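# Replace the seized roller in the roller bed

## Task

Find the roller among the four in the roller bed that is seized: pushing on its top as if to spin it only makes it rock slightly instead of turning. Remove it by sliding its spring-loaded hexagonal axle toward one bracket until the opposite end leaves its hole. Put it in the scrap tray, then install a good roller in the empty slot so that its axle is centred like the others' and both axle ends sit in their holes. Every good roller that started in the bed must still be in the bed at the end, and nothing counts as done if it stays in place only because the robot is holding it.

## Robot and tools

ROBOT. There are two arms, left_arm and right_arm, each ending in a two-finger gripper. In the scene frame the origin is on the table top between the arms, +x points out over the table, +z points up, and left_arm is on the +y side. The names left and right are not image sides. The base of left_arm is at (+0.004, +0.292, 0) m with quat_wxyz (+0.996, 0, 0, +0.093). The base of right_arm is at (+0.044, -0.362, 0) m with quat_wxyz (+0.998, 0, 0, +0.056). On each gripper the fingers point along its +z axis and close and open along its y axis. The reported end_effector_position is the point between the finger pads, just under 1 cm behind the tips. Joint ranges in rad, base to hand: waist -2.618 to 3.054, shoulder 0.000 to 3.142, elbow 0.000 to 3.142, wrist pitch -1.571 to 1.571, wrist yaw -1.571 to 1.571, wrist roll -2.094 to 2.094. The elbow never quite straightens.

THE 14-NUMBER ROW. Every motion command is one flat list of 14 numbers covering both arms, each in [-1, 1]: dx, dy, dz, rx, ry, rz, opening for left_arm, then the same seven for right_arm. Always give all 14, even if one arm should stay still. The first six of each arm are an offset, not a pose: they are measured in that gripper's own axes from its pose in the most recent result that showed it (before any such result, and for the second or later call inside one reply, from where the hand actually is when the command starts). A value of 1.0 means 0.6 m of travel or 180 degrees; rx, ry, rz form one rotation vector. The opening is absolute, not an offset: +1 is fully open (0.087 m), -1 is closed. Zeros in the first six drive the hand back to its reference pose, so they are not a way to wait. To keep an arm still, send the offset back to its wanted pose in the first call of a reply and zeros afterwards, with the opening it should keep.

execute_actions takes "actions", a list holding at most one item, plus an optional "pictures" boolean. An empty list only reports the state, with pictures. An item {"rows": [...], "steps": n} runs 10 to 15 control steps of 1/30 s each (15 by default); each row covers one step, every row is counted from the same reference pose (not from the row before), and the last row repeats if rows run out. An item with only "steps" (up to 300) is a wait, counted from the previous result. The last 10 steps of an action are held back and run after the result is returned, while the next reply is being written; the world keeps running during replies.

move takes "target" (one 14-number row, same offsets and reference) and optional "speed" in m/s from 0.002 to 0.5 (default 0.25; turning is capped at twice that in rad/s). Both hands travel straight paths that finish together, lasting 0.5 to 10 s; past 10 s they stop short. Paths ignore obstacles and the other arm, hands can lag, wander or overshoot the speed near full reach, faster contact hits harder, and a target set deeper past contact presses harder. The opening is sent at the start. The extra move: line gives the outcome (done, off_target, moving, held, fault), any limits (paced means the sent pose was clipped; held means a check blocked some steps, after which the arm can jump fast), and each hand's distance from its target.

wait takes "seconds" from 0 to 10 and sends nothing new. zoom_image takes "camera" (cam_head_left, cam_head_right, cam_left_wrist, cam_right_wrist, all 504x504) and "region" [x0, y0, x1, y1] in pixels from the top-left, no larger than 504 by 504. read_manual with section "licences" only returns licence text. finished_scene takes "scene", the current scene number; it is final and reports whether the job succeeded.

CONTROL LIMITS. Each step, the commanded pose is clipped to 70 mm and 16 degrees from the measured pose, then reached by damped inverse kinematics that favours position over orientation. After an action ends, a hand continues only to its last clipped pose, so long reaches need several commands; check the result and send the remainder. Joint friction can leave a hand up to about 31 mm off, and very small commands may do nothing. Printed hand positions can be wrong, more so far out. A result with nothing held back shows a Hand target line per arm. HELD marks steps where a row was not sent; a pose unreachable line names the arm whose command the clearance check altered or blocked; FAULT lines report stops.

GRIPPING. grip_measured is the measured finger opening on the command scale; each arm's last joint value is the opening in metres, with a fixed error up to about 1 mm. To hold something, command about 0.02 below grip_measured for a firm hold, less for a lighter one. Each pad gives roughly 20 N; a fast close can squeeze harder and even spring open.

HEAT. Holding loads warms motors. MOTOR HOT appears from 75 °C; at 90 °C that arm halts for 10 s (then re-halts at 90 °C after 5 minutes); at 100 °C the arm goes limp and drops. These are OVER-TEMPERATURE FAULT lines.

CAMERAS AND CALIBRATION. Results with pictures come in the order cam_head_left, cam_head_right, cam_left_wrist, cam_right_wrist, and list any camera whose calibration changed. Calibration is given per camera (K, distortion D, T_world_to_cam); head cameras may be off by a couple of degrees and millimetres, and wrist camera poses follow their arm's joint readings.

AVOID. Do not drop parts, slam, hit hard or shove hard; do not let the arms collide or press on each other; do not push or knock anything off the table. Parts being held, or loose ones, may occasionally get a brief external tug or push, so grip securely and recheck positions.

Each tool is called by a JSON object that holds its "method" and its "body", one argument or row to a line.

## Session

{"method": "execute_actions", "body": {
  "actions": []
}}

Scene clock: 0.00 s of 7600.00 s.
left_arm: end_effector_position=(+0.0035, +0.5848, +0.1251) grip_measured=+0.997 end_effector_quat_wxyz=(-0.287, +0.864, -0.377, -0.172) | right_arm: end_effector_position=(+0.3411, -0.7117, +0.1094) grip_measured=+0.986 end_effector_quat_wxyz=(+0.387, -0.119, +0.746, -0.529)
Joint positions: left_arm=[ 1.453  1.132  0.842 -0.599 -0.038 -0.667  0.087] | right_arm=[-0.902  1.766  0.549  1.075 -0.008 -1.099  0.087]
Joint velocities: left_arm=[ 0.007 -0.007  0.007  0.022 -0.037 -0.037 -0.001] | right_arm=[ 0.002 -0.007 -0.012 -0.066  0.022 -0.081 -0.001]
Hand target (left_arm): +0.004, +0.585, +0.125; -0.287, +0.864, -0.377, -0.172
Hand target (right_arm): +0.341, -0.712, +0.109; +0.387, -0.119, +0.746, -0.529
camera_calibration (this result's frames):
cam_left_wrist: T_world_to_cam=[[0.743832, 0.559927, 0.36496, -0.376218], [0.491798, -0.828296, 0.268441, 0.46408], [0.452602, -0.0201889, -0.891484, 0.262793], [0, 0, 0, 1]] pos_world=[-0.0673315, 0.600356, 0.247002]
cam_right_wrist: T_world_to_cam=[[-0.228089, -0.396968, 0.88904, -0.303296], [-0.970617, 0.164607, -0.175519, 0.486336], [-0.0766667, -0.902951, -0.422849, -0.42339], [0, 0, 0, 1]] pos_world=[0.370407, -0.582753, 0.175973]

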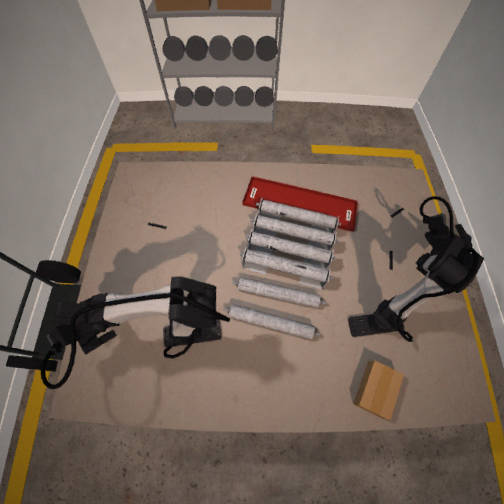

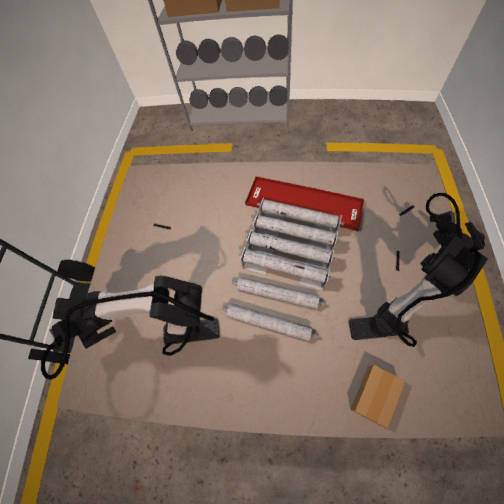

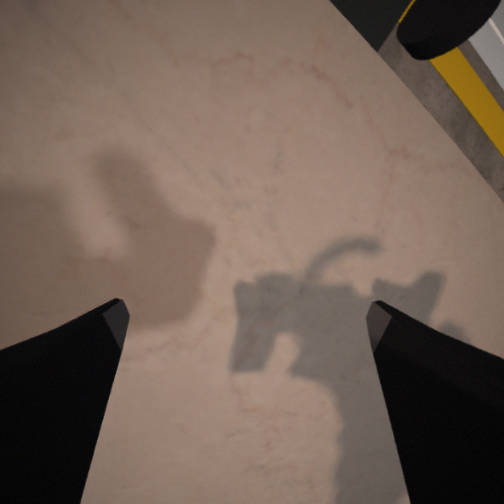

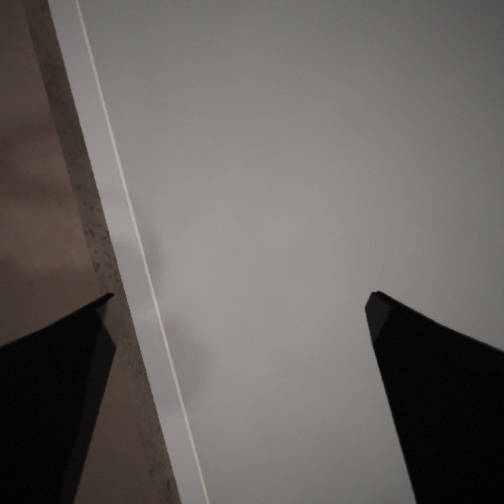

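{"method": "zoom_image", "body": {
  "camera": "cam_head_left",
  "region": [210,165,380,345]
}}

Region (210, 165, 380, 345) of cam_head_left's 504x504 image, scaled by 2.800, with more detail than that image has.

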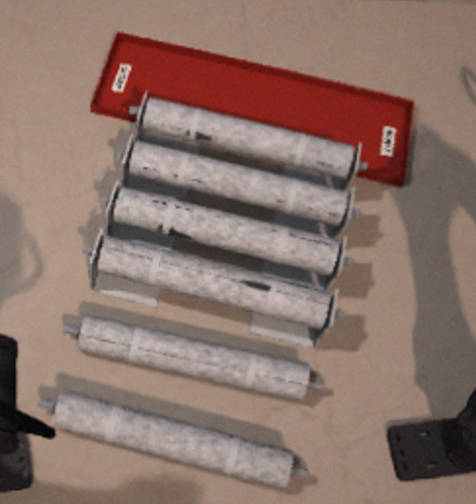

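{"method": "move", "body": {
  "target": [0.648,-0.1,-0.543,0.083,0.376,0.26,-0.3,-0.735,0.318,-0.461,-0.335,0.152,0.154,-1],
  "speed": 0.3
}}

Scene clock: 7.23 s of 7600.00 s.
left_arm: end_effector_position=(+0.3199, +0.1981, +0.2005) grip_measured=-0.300 end_effector_quat_wxyz=(+0.051, -0.562, +0.780, -0.271) | right_arm: end_effector_position=(+0.4818, -0.1898, +0.1962) grip_measured=-1.000 end_effector_quat_wxyz=(+0.227, -0.007, +0.974, -0.003)
Joint positions: left_arm=[-0.156  1.432  1.322 -1.046  0.386 -1.301  0.031] | right_arm=[ 0.299  2.214  2.447 -1.38   0.18   0.359  0.   ]
Joint velocities: left_arm=[-0.012 -0.012  0.007 -0.022 -0.066  0.051  0.001] | right_arm=[-0.002 -0.002 -0.012 -0.095 -0.007  0.022  0.   ]
Hand target (left_arm): +0.328, +0.195, +0.206; +0.056, -0.558, +0.779, -0.281
Hand target (right_arm): +0.481, -0.186, +0.187; +0.214, -0.009, +0.977, -0.004
Off the commanded pose (left_arm): 0.010 m, 1 deg.
Off the commanded pose (right_arm): 0.020 m, 2 deg.
Kept back: nothing.
After step 90, 0.90 s passed at rest.
move: off_target (right_arm)
camera_calibration (this result's frames):
cam_left_wrist: T_world_to_cam=[[0.854498, -0.217501, 0.471726, -0.325306], [-0.518552, -0.303681, 0.799301, 0.0808006], [-0.0305949, -0.927616, -0.37228, 0.409302], [0, 0, 0, 1]] pos_world=[0.332395, 0.333458, 0.241247]
cam_right_wrist: T_world_to_cam=[[0.020668, -0.999514, 0.0233331, -0.205641], [-0.911063, -0.00921726, 0.412164, 0.37524], [-0.411748, -0.0297765, -0.910811, 0.518296], [0, 0, 0, 1]] pos_world=[0.559525, -0.18665, 0.322208]

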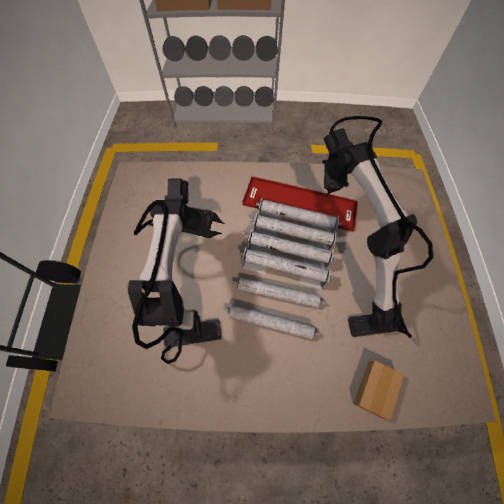

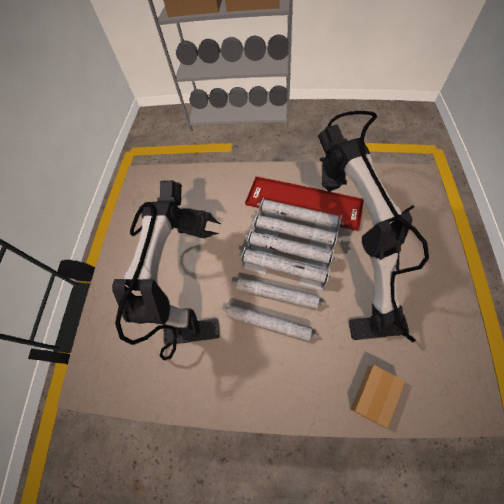

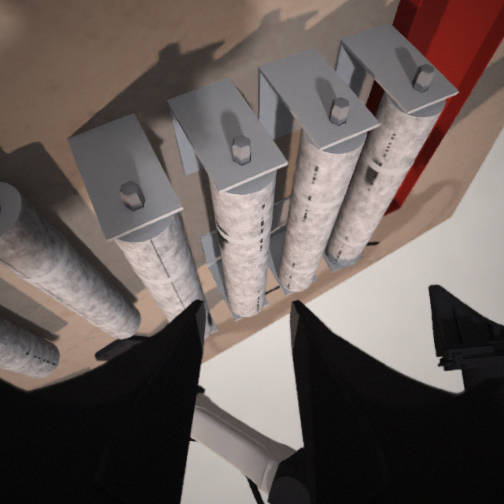

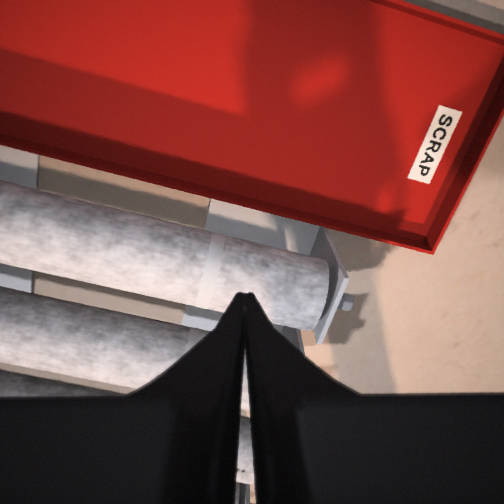

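{"method": "move", "body": {
  "target": [0,0,0,0,0,0,-0.3,0.077,0,0.157,0,0,0,-1],
  "speed": 0.12
}}

Scene clock: 9.10 s of 7600.00 s.
left_arm: end_effector_position=(+0.3198, +0.1981, +0.2005) grip_measured=-0.300 end_effector_quat_wxyz=(+0.051, -0.562, +0.780, -0.271) | right_arm: end_effector_position=(+0.4859, -0.1881, +0.0895) grip_measured=-1.000 end_effector_quat_wxyz=(+0.225, -0.007, +0.974, -0.003)
Joint positions: left_arm=[-0.156  1.432  1.322 -1.046  0.386 -1.301  0.031] | right_arm=[ 0.299  2.113  1.847 -0.885  0.18   0.359  0.   ]
Joint velocities: left_arm=[ 0.017 -0.002  0.002  0.051  0.037 -0.007 -0.001] | right_arm=[-0.012  0.007 -0.012  0.095 -0.022  0.051  0.   ]
Hand target (left_arm): +0.320, +0.198, +0.200; +0.051, -0.562, +0.780, -0.271
Hand target (right_arm): +0.483, -0.189, +0.091; +0.227, -0.007, +0.974, -0.003
Off the commanded pose (left_arm): 0.000 m, 0 deg.
Off the commanded pose (right_arm): 0.005 m, 0 deg.
Kept back: nothing.
move: done
camera_calibration (this result's frames):
cam_left_wrist: T_world_to_cam=[[0.85446, -0.217468, 0.471811, -0.325335], [-0.518607, -0.303322, 0.799401, 0.0806737], [-0.0307336, -0.927741, -0.371957, 0.409267], [0, 0, 0, 1]] pos_world=[0.332402, 0.333414, 0.241236]
cam_right_wrist: T_world_to_cam=[[0.0207608, -0.999474, 0.0249313, -0.201648], [-0.909471, -0.00852238, 0.415679, 0.421985], [-0.415248, -0.0313042, -0.90917, 0.424056], [0, 0, 0, 1]] pos_world=[0.564058, -0.184671, 0.215156]

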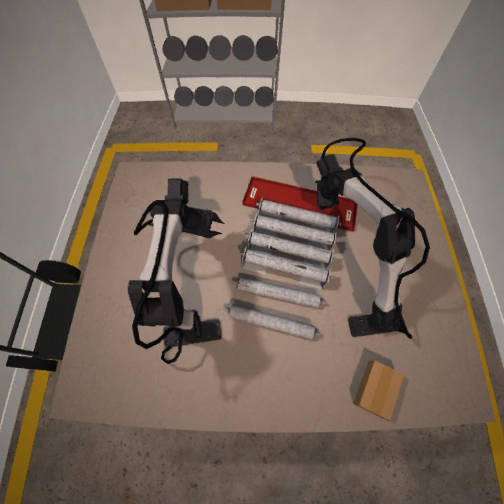

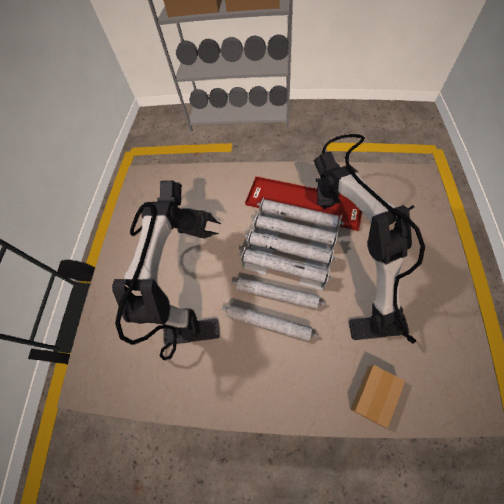

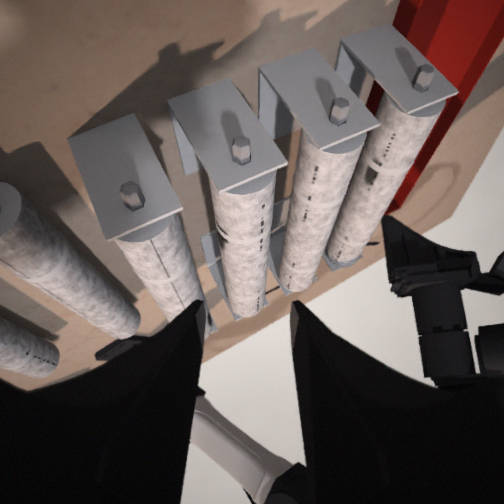

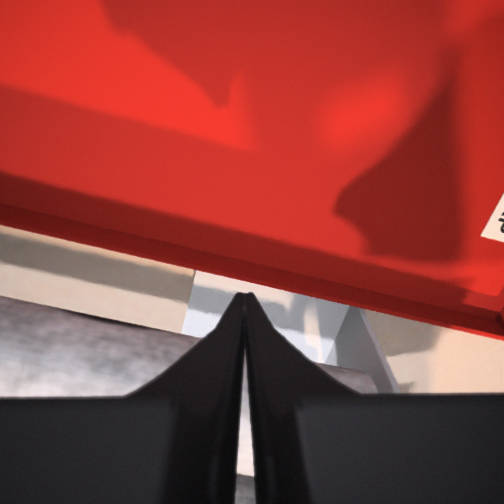

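{"method": "move", "body": {
  "target": [0,0,0,0,0,0,-0.3,-0.018,0,-0.036,0,0,0,-1],
  "speed": 0.05
}}

Scene clock: 10.33 s of 7600.00 s.
left_arm: end_effector_position=(+0.3198, +0.1981, +0.2005) grip_measured=-0.300 end_effector_quat_wxyz=(+0.051, -0.562, +0.780, -0.271) | right_arm: end_effector_position=(+0.4858, -0.1881, +0.1107) grip_measured=-1.000 end_effector_quat_wxyz=(+0.226, -0.007, +0.974, -0.003)
Joint positions: left_arm=[-0.156  1.432  1.322 -1.046  0.386 -1.301  0.031] | right_arm=[ 0.299  2.113  1.931 -0.968  0.18   0.359  0.   ]
Joint velocities: left_arm=[ 0.002  0.002  0.007  0.066 -0.022 -0.037 -0.   ] | right_arm=[-0.007 -0.002  0.002  0.007 -0.007 -0.022  0.   ]
Hand target (left_arm): +0.320, +0.198, +0.201; +0.051, -0.562, +0.780, -0.271
Hand target (right_arm): +0.486, -0.188, +0.114; +0.225, -0.007, +0.974, -0.003
Off the commanded pose (left_arm): 0.000 m, 0 deg.
Off the commanded pose (right_arm): 0.003 m, 0 deg.
Kept back: nothing.
move: done
camera_calibration (this result's frames):
cam_left_wrist: T_world_to_cam=[[0.85446, -0.217468, 0.471811, -0.325335], [-0.518607, -0.303322, 0.799401, 0.0806737], [-0.0307336, -0.927741, -0.371957, 0.409267], [0, 0, 0, 1]] pos_world=[0.332402, 0.333414, 0.241236]
cam_right_wrist: T_world_to_cam=[[0.0207349, -0.999485, 0.0244955, -0.202141], [-0.909907, -0.00871248, 0.414721, 0.41339], [-0.414294, -0.0308878, -0.909619, 0.443004], [0, 0, 0, 1]] pos_world=[0.563871, -0.184752, 0.236475]

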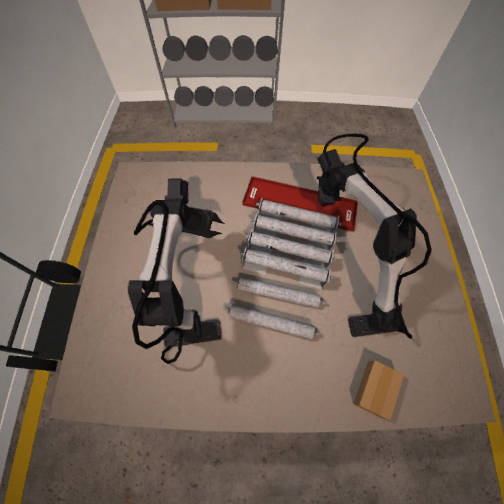

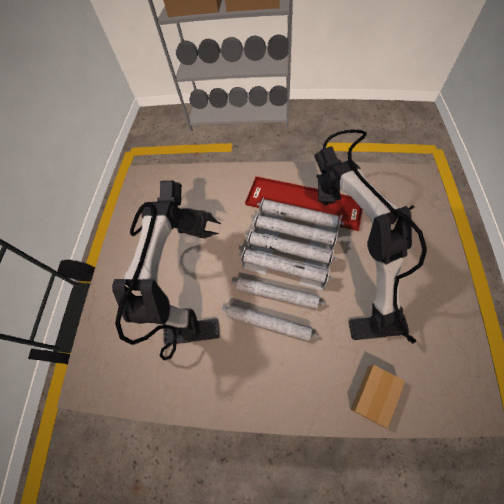

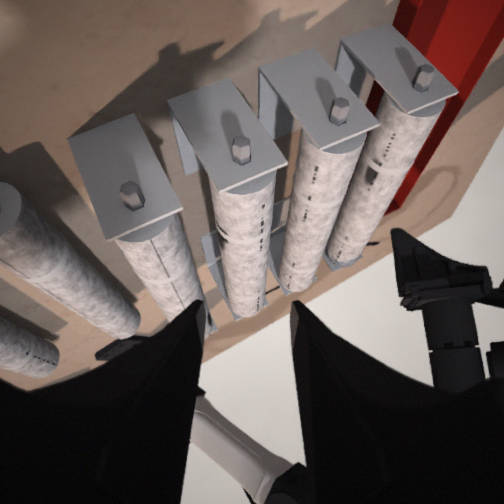

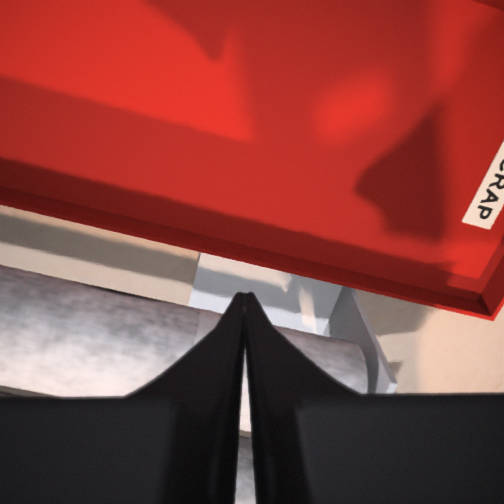

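{"method": "move", "body": {
  "target": [0,0,0,0,0,0,-0.3,0.45,0.13,-0.214,0,0,0,-1],
  "speed": 0.05
}}

Scene clock: 17.10 s of 7600.00 s.
left_arm: end_effector_position=(+0.3198, +0.1981, +0.2005) grip_measured=-0.300 end_effector_quat_wxyz=(+0.051, -0.562, +0.780, -0.271) | right_arm: end_effector_position=(+0.1953, -0.1068, +0.1060) grip_measured=-1.000 end_effector_quat_wxyz=(+0.229, -0.006, +0.973, +0.003)
Joint positions: left_arm=[-0.156  1.432  1.322 -1.046  0.386 -1.301  0.031] | right_arm=[ 1.05   1.536  1.203 -1.034  0.418  1.108  0.   ]
Joint velocities: left_arm=[-0.002 -0.032 -0.032 -0.007 -0.007 -0.051 -0.   ] | right_arm=[-0.007  0.012 -0.017 -0.11   0.007  0.007  0.   ]
Hand target (left_arm): +0.320, +0.198, +0.201; +0.051, -0.562, +0.780, -0.271
Hand target (right_arm): +0.190, -0.114, +0.105; +0.230, -0.008, +0.973, -0.003
Off the commanded pose (left_arm): 0.000 m, 0 deg.
Off the commanded pose (right_arm): 0.012 m, 1 deg.
Kept back: nothing.
move: off_target (right_arm)
camera_calibration (this result's frames):
cam_left_wrist: T_world_to_cam=[[0.85446, -0.217468, 0.471811, -0.325335], [-0.518607, -0.303322, 0.799401, 0.0806737], [-0.0307336, -0.927741, -0.371957, 0.409267], [0, 0, 0, 1]] pos_world=[0.332402, 0.333414, 0.241236]
cam_right_wrist: T_world_to_cam=[[0.0206399, -0.999725, 0.0111322, -0.113331], [-0.912957, -0.0143075, 0.407804, 0.152429], [-0.407532, -0.0185803, -0.913002, 0.321166], [0, 0, 0, 1]] pos_world=[0.272386, -0.105152, 0.232326]

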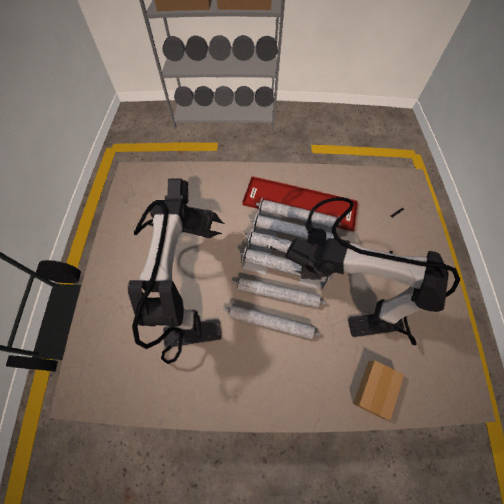

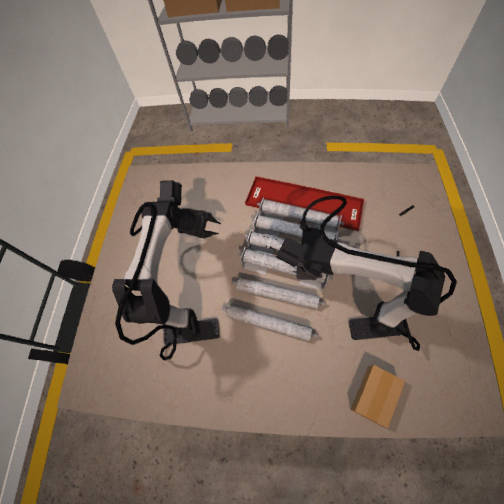

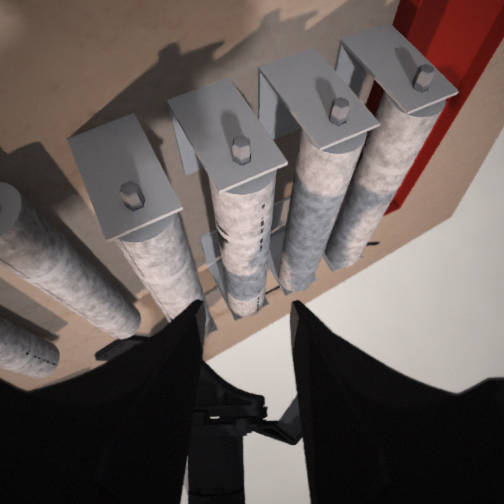

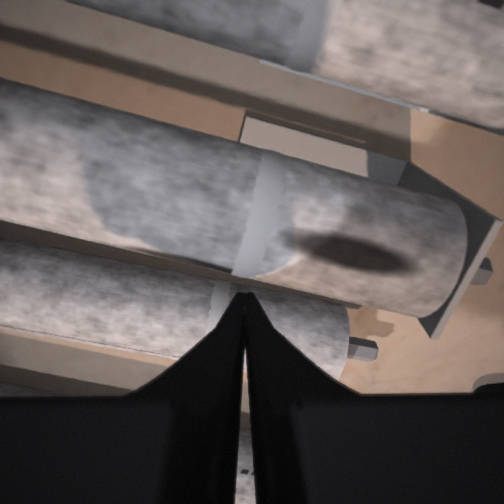

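{"method": "move", "body": {
  "target": [0.076,0.008,0.168,0,0,0,-0.3,0,0,-0.1,0,0,0,-1],
  "speed": 0.15
}}

{"method": "move", "body": {
  "target": [0,0,0,0,0,0,-0.3,-0.15,-0.087,0.075,-0.025,0.071,-0.421,0.45],
  "speed": 0.3
}}

Scene clock: 20.13 s of 7600.00 s.
left_arm: end_effector_position=(+0.3370, +0.1199, +0.1324) grip_measured=-0.300 end_effector_quat_wxyz=(+0.052, -0.558, +0.780, -0.279) | right_arm: end_effector_position=(+0.1713, -0.1090, +0.1526) grip_measured=-1.000 end_effector_quat_wxyz=(+0.224, -0.004, +0.975, -0.003)
Joint positions: left_arm=[-0.425  1.505  1.095 -0.649  0.277 -1.555  0.031] | right_arm=[ 1.126  1.521  1.379 -1.276  0.428  1.197  0.   ]
Joint velocities: left_arm=[-0.007 -0.012 -0.002  0.022 -0.051 -0.022  0.001] | right_arm=[-0.002 -0.012  0.012 -0.022 -0.037  0.037  0.   ]
Hand target (left_arm): +0.338, +0.119, +0.125; +0.051, -0.562, +0.779, -0.274
Hand target (right_arm): +0.169, -0.108, +0.160; +0.230, -0.006, +0.973, +0.004
Off the commanded pose (left_arm): 0.010 m, 1 deg.
Off the commanded pose (right_arm): 0.008 m, 1 deg.
Kept back: nothing.
move: done
camera_calibration (this result's frames):
cam_left_wrist: T_world_to_cam=[[0.846935, -0.216828, 0.485475, -0.324239], [-0.530751, -0.290353, 0.79624, 0.123275], [-0.0316875, -0.93203, -0.360992, 0.311331], [0, 0, 0, 1]] pos_world=[0.349903, 0.25566, 0.171641]
cam_right_wrist: T_world_to_cam=[[0.01527, -0.999608, 0.023484, -0.116538], [-0.9088, -0.00408113, 0.417212, 0.110505], [-0.416952, -0.0277131, -0.908506, 0.353838], [0, 0, 0, 1]] pos_world=[0.249739, -0.106236, 0.278097]

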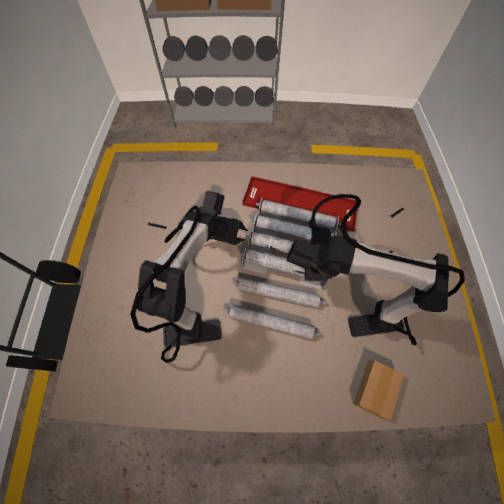

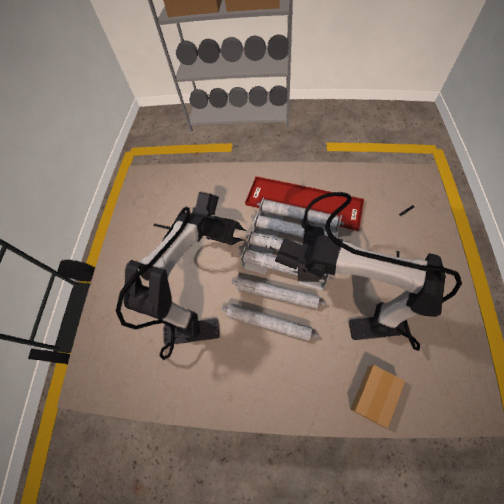

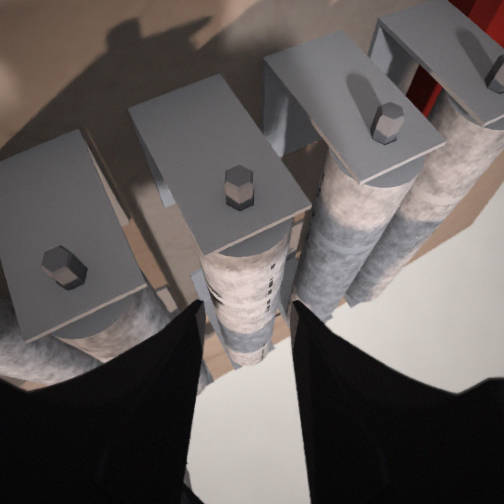

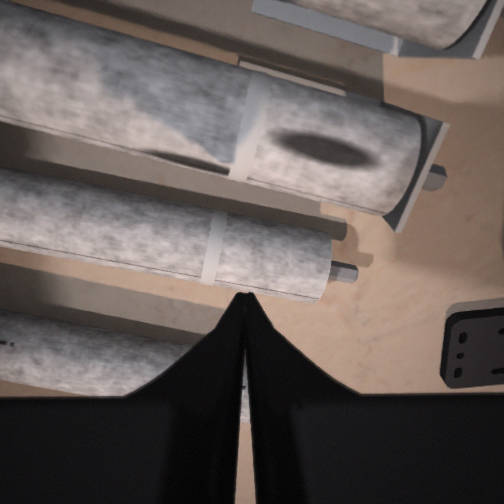

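Scene clock: 23.00 s of 7600.00 s.
left_arm: end_effector_position=(+0.3371, +0.1200, +0.1324) grip_measured=-0.300 end_effector_quat_wxyz=(+0.052, -0.558, +0.779, -0.280) | right_arm: end_effector_position=(+0.2675, -0.1602, +0.1554) grip_measured=+0.450 end_effector_quat_wxyz=(+0.083, -0.609, +0.782, -0.103)
Joint positions: left_arm=[-0.425  1.505  1.095 -0.649  0.277 -1.555  0.031] | right_arm=[ 0.818  1.708  1.561 -1.316  0.244 -0.406  0.063]
Joint velocities: left_arm=[-0.007 -0.022 -0.017 -0.037 -0.066 -0.037  0.001] | right_arm=[-0.007 -0.012  0.017 -0.095 -0.051 -0.051 -0.001]
Hand target (left_arm): +0.337, +0.120, +0.132; +0.052, -0.558, +0.780, -0.280
Hand target (right_arm): +0.270, -0.161, +0.152; +0.071, -0.609, +0.783, -0.103
Off the commanded pose (left_arm): 0.000 m, 0 deg.
Off the commanded pose (right_arm): 0.006 m, 1 deg.
Kept back: nothing.
move: done
camera_calibration (this result's frames):
cam_left_wrist: T_world_to_cam=[[0.846758, -0.216782, 0.485806, -0.324316], [-0.531054, -0.290638, 0.795934, 0.123507], [-0.0313509, -0.931952, -0.361223, 0.311281], [0, 0, 0, 1]] pos_world=[0.349965, 0.255689, 0.171692]
cam_right_wrist: T_world_to_cam=[[0.936009, -0.222481, 0.272744, -0.329757], [-0.351837, -0.569614, 0.742799, -0.093703], [-0.0099001, -0.791228, -0.611441, 0.117694], [0, 0, 0, 1]] pos_world=[0.276852, -0.0336165, 0.231505]

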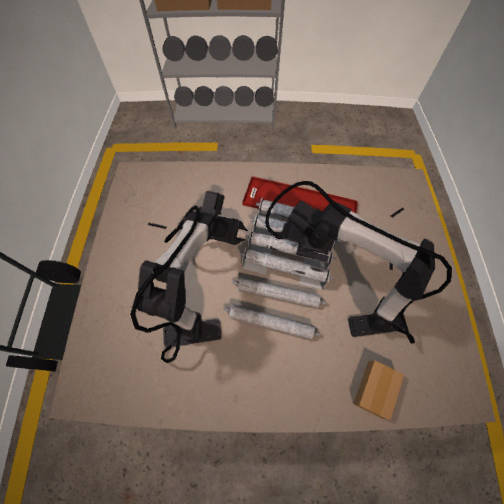

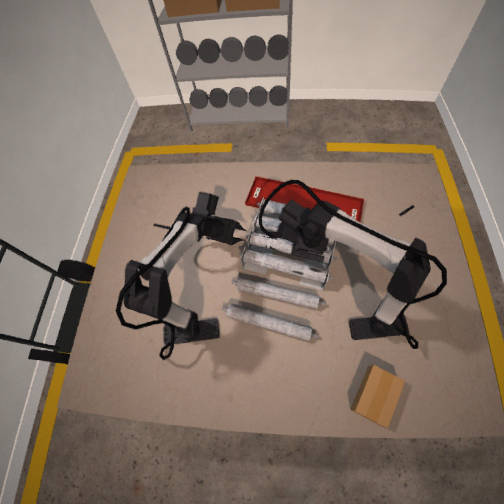

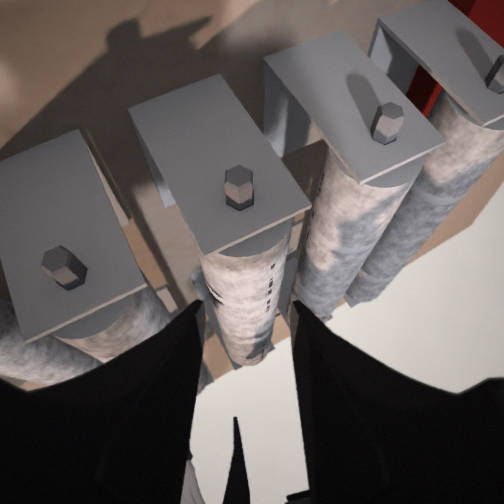

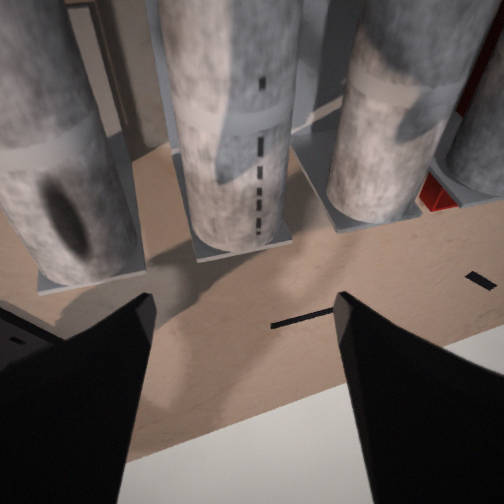

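{"method": "move", "body": {
  "target": [-0.012,0.014,0.11,0,0,0,-0.3,0,0.008,0.145,0,0,0,0.45],
  "speed": 0.07
}}

Scene clock: 25.33 s of 7600.00 s.
left_arm: end_effector_position=(+0.3466, +0.1089, +0.0930) grip_measured=-0.300 end_effector_quat_wxyz=(+0.044, -0.555, +0.783, -0.278) | right_arm: end_effector_position=(+0.2856, -0.1574, +0.0819) grip_measured=+0.450 end_effector_quat_wxyz=(+0.100, -0.609, +0.780, -0.102)
Joint positions: left_arm=[-0.447  1.6    1.029 -0.495  0.28  -1.568  0.031] | right_arm=[ 0.782  1.739  1.303 -0.984  0.244 -0.45   0.063]
Joint velocities: left_arm=[ 0.007  0.007 -0.022 -0.037 -0.007 -0.022 -0.   ] | right_arm=[ 0.017  0.002  0.012 -0.081  0.037 -0.007 -0.   ]
Hand target (left_arm): +0.356, +0.103, +0.072; +0.051, -0.558, +0.780, -0.279
Hand target (right_arm): +0.285, -0.163, +0.071; +0.083, -0.609, +0.782, -0.103
Off the commanded pose (left_arm): 0.025 m, 1 deg.
Off the commanded pose (right_arm): 0.014 m, 2 deg.
Kept back: nothing.
move: off_target (left_arm, right_arm)
camera_calibration (this result's frames):
cam_left_wrist: T_world_to_cam=[[0.850269, -0.22492, 0.475871, -0.314949], [-0.524174, -0.279747, 0.804353, 0.152327], [-0.0477914, -0.933355, -0.355758, 0.292337], [0, 0, 0, 1]] pos_world=[0.361609, 0.244629, 0.131351]
cam_right_wrist: T_world_to_cam=[[0.930608, -0.222825, 0.290375, -0.325973], [-0.365878, -0.588183, 0.721231, -0.0282977], [0.0100851, -0.777425, -0.628895, 0.0730389], [0, 0, 0, 1]] pos_world=[0.292263, -0.0324969, 0.160997]

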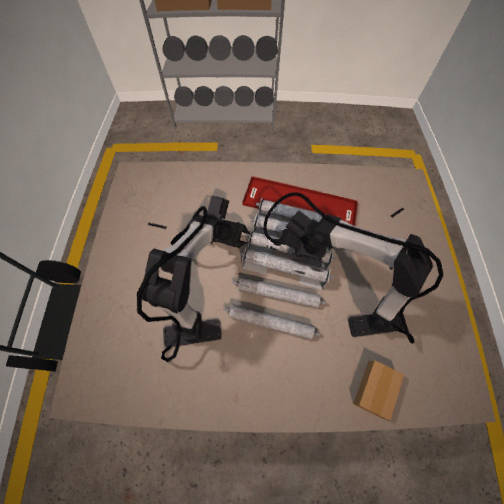

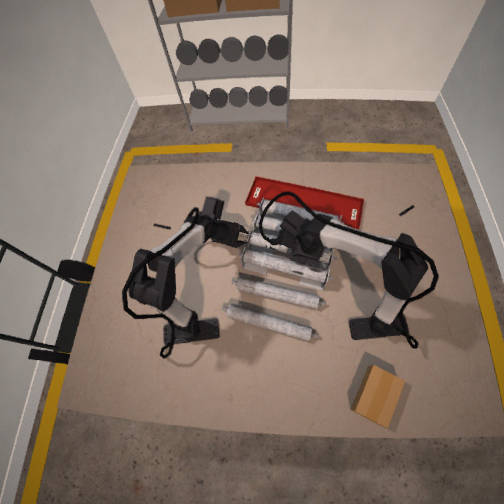

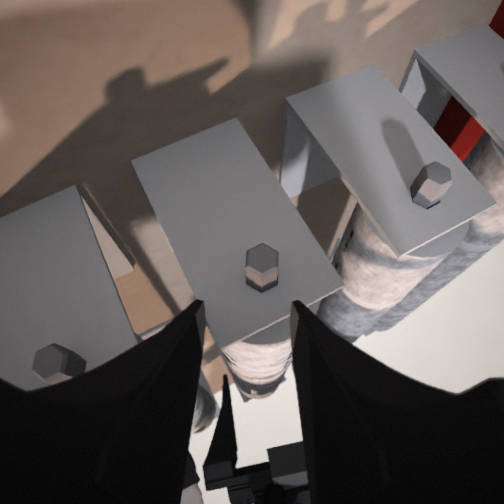

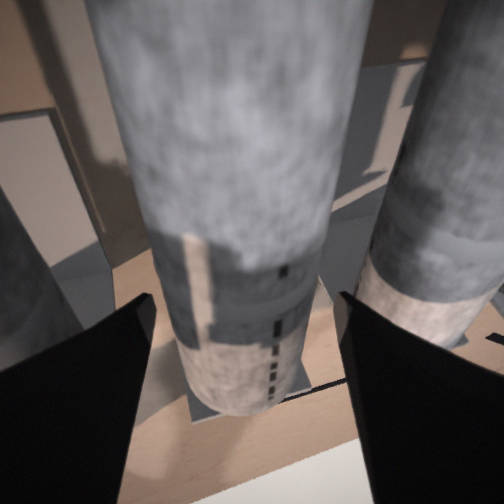

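{"method": "move", "body": {
  "target": [-0.02,-0.012,0.045,0,0,0,-0.3,0,0.004,0.03,0,0,0,0.45],
  "speed": 0.04
}}

Scene clock: 26.57 s of 7600.00 s.
left_arm: end_effector_position=(+0.3468, +0.1093, +0.0921) grip_measured=-0.300 end_effector_quat_wxyz=(+0.023, -0.550, +0.784, -0.287) | right_arm: end_effector_position=(+0.2898, -0.1522, +0.0760) grip_measured=+0.450 end_effector_quat_wxyz=(+0.116, -0.607, +0.780, -0.098)
Joint positions: left_arm=[-0.422  1.621  1.037 -0.498  0.336 -1.545  0.031] | right_arm=[ 0.782  1.739  1.279 -0.926  0.244 -0.451  0.063]
Joint velocities: left_arm=[ 0.002  0.007  0.012  0.007  0.125 -0.022  0.001] | right_arm=[-0.017 -0.032 -0.012  0.037 -0.022  0.037 -0.001]
Hand target (left_arm): +0.364, +0.109, +0.072; +0.043, -0.555, +0.783, -0.278
Hand target (right_arm): +0.288, -0.157, +0.064; +0.100, -0.609, +0.780, -0.102
Off the commanded pose (left_arm): 0.030 m, 3 deg.
Off the commanded pose (right_arm): 0.013 m, 2 deg.
Kept back: nothing.
move: off_target (left_arm, right_arm)
camera_calibration (this result's frames):
cam_left_wrist: T_world_to_cam=[[0.854414, -0.226186, 0.467779, -0.315146], [-0.514262, -0.239477, 0.82352, 0.143702], [-0.0742463, -0.944188, -0.320931, 0.299588], [0, 0, 0, 1]] pos_world=[0.365409, 0.245999, 0.125225]
cam_right_wrist: T_world_to_cam=[[0.924695, -0.229404, 0.30383, -0.327381], [-0.379941, -0.606734, 0.698226, -0.0163568], [0.0241682, -0.761083, -0.648204, 0.0732576], [0, 0, 0, 1]] pos_world=[0.294742, -0.0292716, 0.158375]

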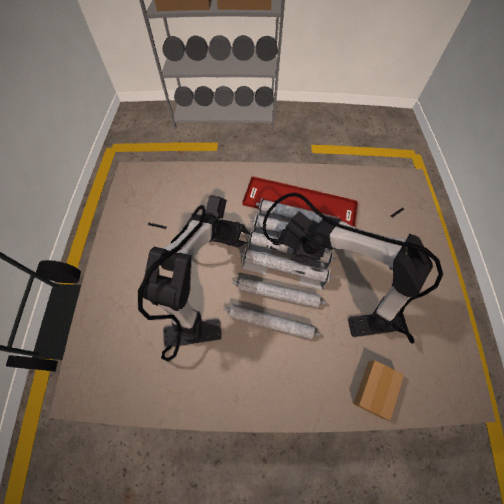

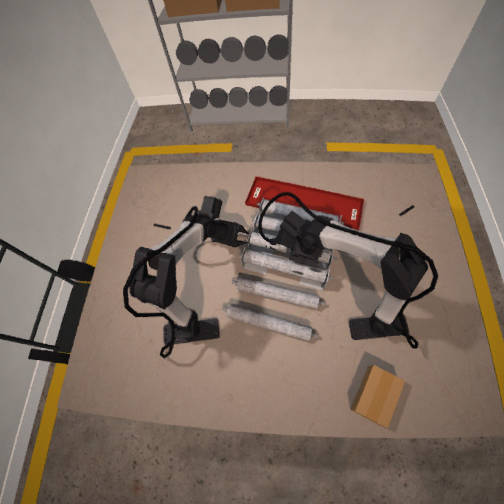

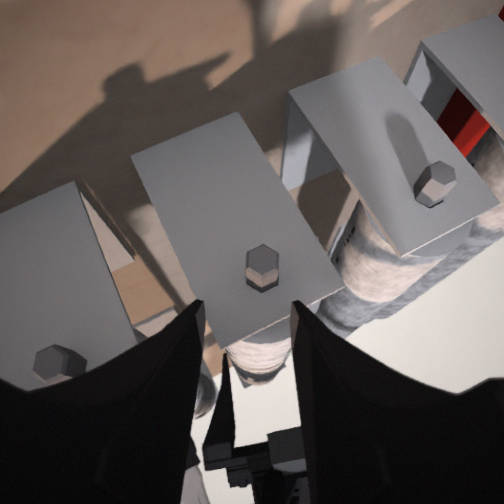

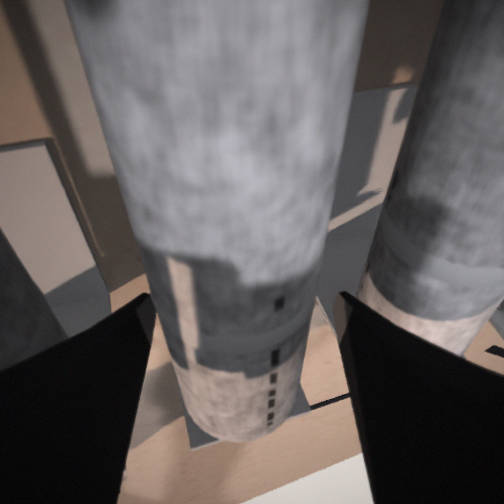

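Fingers caught on the bracket edge. Back off outward first.

{"method": "move", "body": {
  "target": [-0.03,0,-0.015,0,-0.02,0,-0.3,0,0,0,0,0,0,0.03],
  "speed": 0.04
}}

{"method": "move", "body": {
  "target": [-0.01,-0.015,0.05,0,0,0,-0.3,0,0,0,0,0,0,0.03],
  "speed": 0.04
}}

Scene clock: 28.03 s of 7600.00 s.
left_arm: end_effector_position=(+0.3475, +0.1253, +0.0864) grip_measured=-0.300 end_effector_quat_wxyz=(+0.034, -0.562, +0.782, -0.266) | right_arm: end_effector_position=(+0.2881, -0.1507, +0.0753) grip_measured=+0.077 end_effector_quat_wxyz=(+0.114, -0.608, +0.780, -0.092)
Joint positions: left_arm=[-0.395  1.619  1.037 -0.53   0.301 -1.526  0.031] | right_arm=[ 0.783  1.739  1.279 -0.927  0.232 -0.449  0.047]
Joint velocities: left_arm=[-0.007 -0.017 -0.012  0.037 -0.007 -0.007 -0.   ] | right_arm=[ 0.002 -0.007 -0.007 -0.037 -0.022 -0.022 -0.001]
Hand target (left_arm): +0.351, +0.129, +0.094; +0.048, -0.559, +0.783, -0.270
Hand target (right_arm): +0.290, -0.152, +0.076; +0.116, -0.607, +0.780, -0.098
Off the commanded pose (left_arm): 0.009 m, 2 deg.
Off the commanded pose (right_arm): 0.002 m, 1 deg.
Kept back: nothing.
move: done
camera_calibration (this result's frames):
cam_left_wrist: T_world_to_cam=[[0.866688, -0.222919, 0.446272, -0.312285], [-0.49599, -0.289415, 0.818678, 0.152872], [-0.0533413, -0.930885, -0.361398, 0.307459], [0, 0, 0, 1]] pos_world=[0.362877, 0.260838, 0.125327]
cam_right_wrist: T_world_to_cam=[[0.92781, -0.23026, 0.293512, -0.325479], [-0.372558, -0.612465, 0.697199, -0.0185498], [0.0192286, -0.756218, -0.654037, 0.0765467], [0, 0, 0, 1]] pos_world=[0.2936, -0.0284199, 0.158529]

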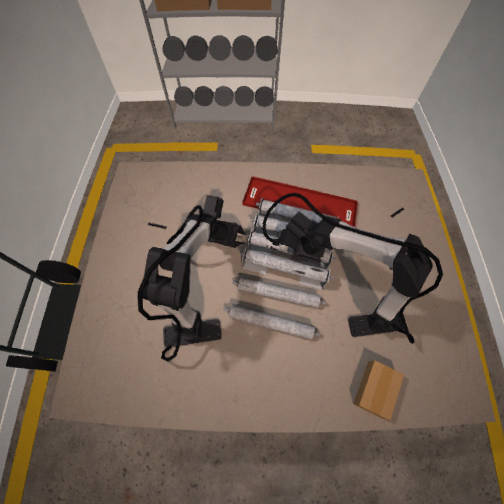

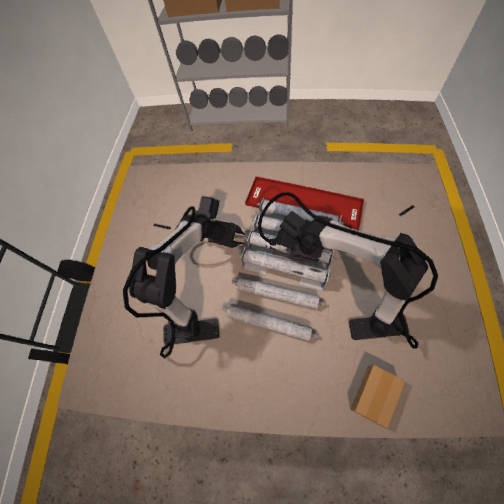

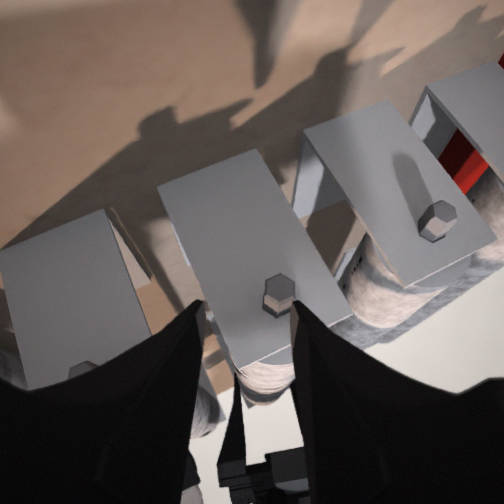

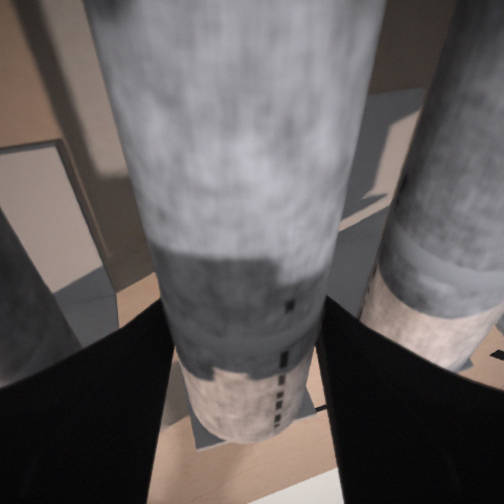

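Scene clock: 29.13 s of 7600.00 s.
left_arm: end_effector_position=(+0.3604, +0.1204, +0.0621) grip_measured=-0.300 end_effector_quat_wxyz=(+0.029, -0.563, +0.782, -0.265) | right_arm: end_effector_position=(+0.2881, -0.1507, +0.0752) grip_measured=+0.077 end_effector_quat_wxyz=(+0.114, -0.608, +0.780, -0.092)
Joint positions: left_arm=[-0.399  1.712  1.037 -0.445  0.305 -1.532  0.031] | right_arm=[ 0.783  1.739  1.279 -0.927  0.232 -0.449  0.047]
Joint velocities: left_arm=[-0.007  0.012  0.017 -0.007 -0.022 -0.051 -0.001] | right_arm=[-0.007 -0.002  0.007 -0.081 -0.081 -0.022 -0.001]
Hand target (left_arm): +0.368, +0.117, +0.063; +0.034, -0.562, +0.782, -0.266
Hand target (right_arm): +0.288, -0.151, +0.075; +0.114, -0.608, +0.780, -0.092
Off the commanded pose (left_arm): 0.008 m, 1 deg.
Off the commanded pose (right_arm): 0.000 m, 0 deg.
Kept back: nothing.
move: done
camera_calibration (this result's frames):
cam_left_wrist: T_world_to_cam=[[0.871402, -0.221087, 0.437927, -0.315173], [-0.487214, -0.285795, 0.825193, 0.1738], [-0.0572821, -0.932439, -0.356759, 0.296089], [0, 0, 0, 1]] pos_world=[0.376281, 0.256076, 0.100237]
cam_right_wrist: T_world_to_cam=[[0.927912, -0.230264, 0.293186, -0.325425], [-0.372311, -0.612655, 0.697165, -0.0186229], [0.0190898, -0.756064, -0.65422, 0.0766429], [0, 0, 0, 1]] pos_world=[0.293569, -0.0283962, 0.158535]

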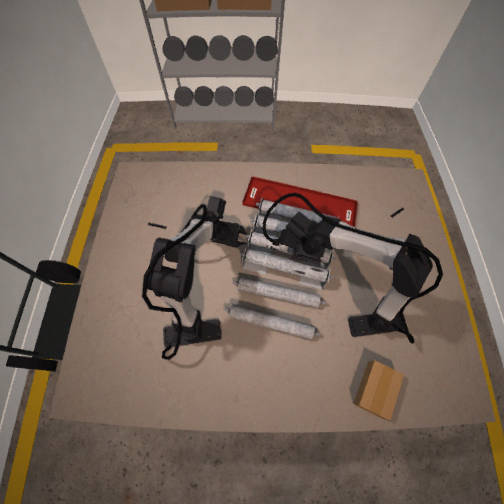

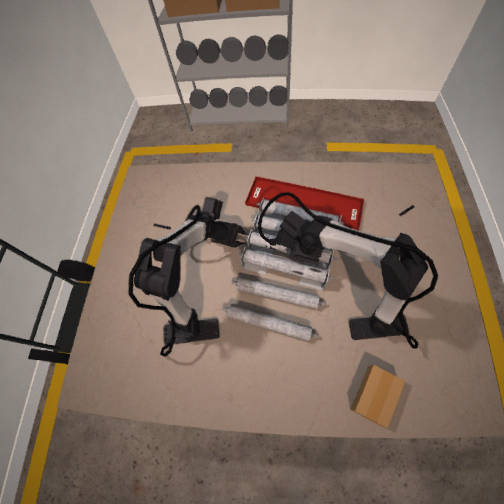

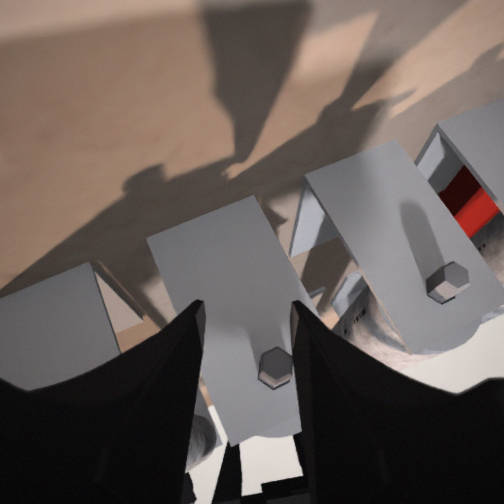

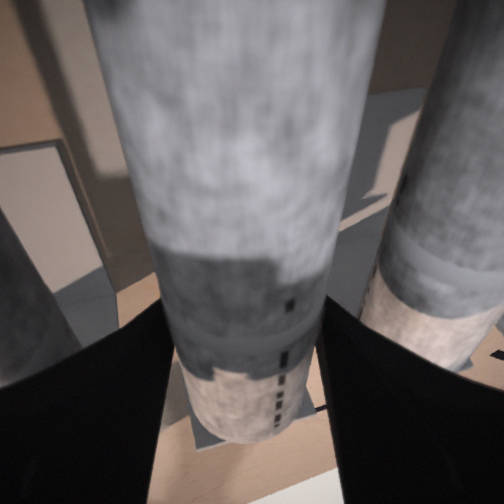

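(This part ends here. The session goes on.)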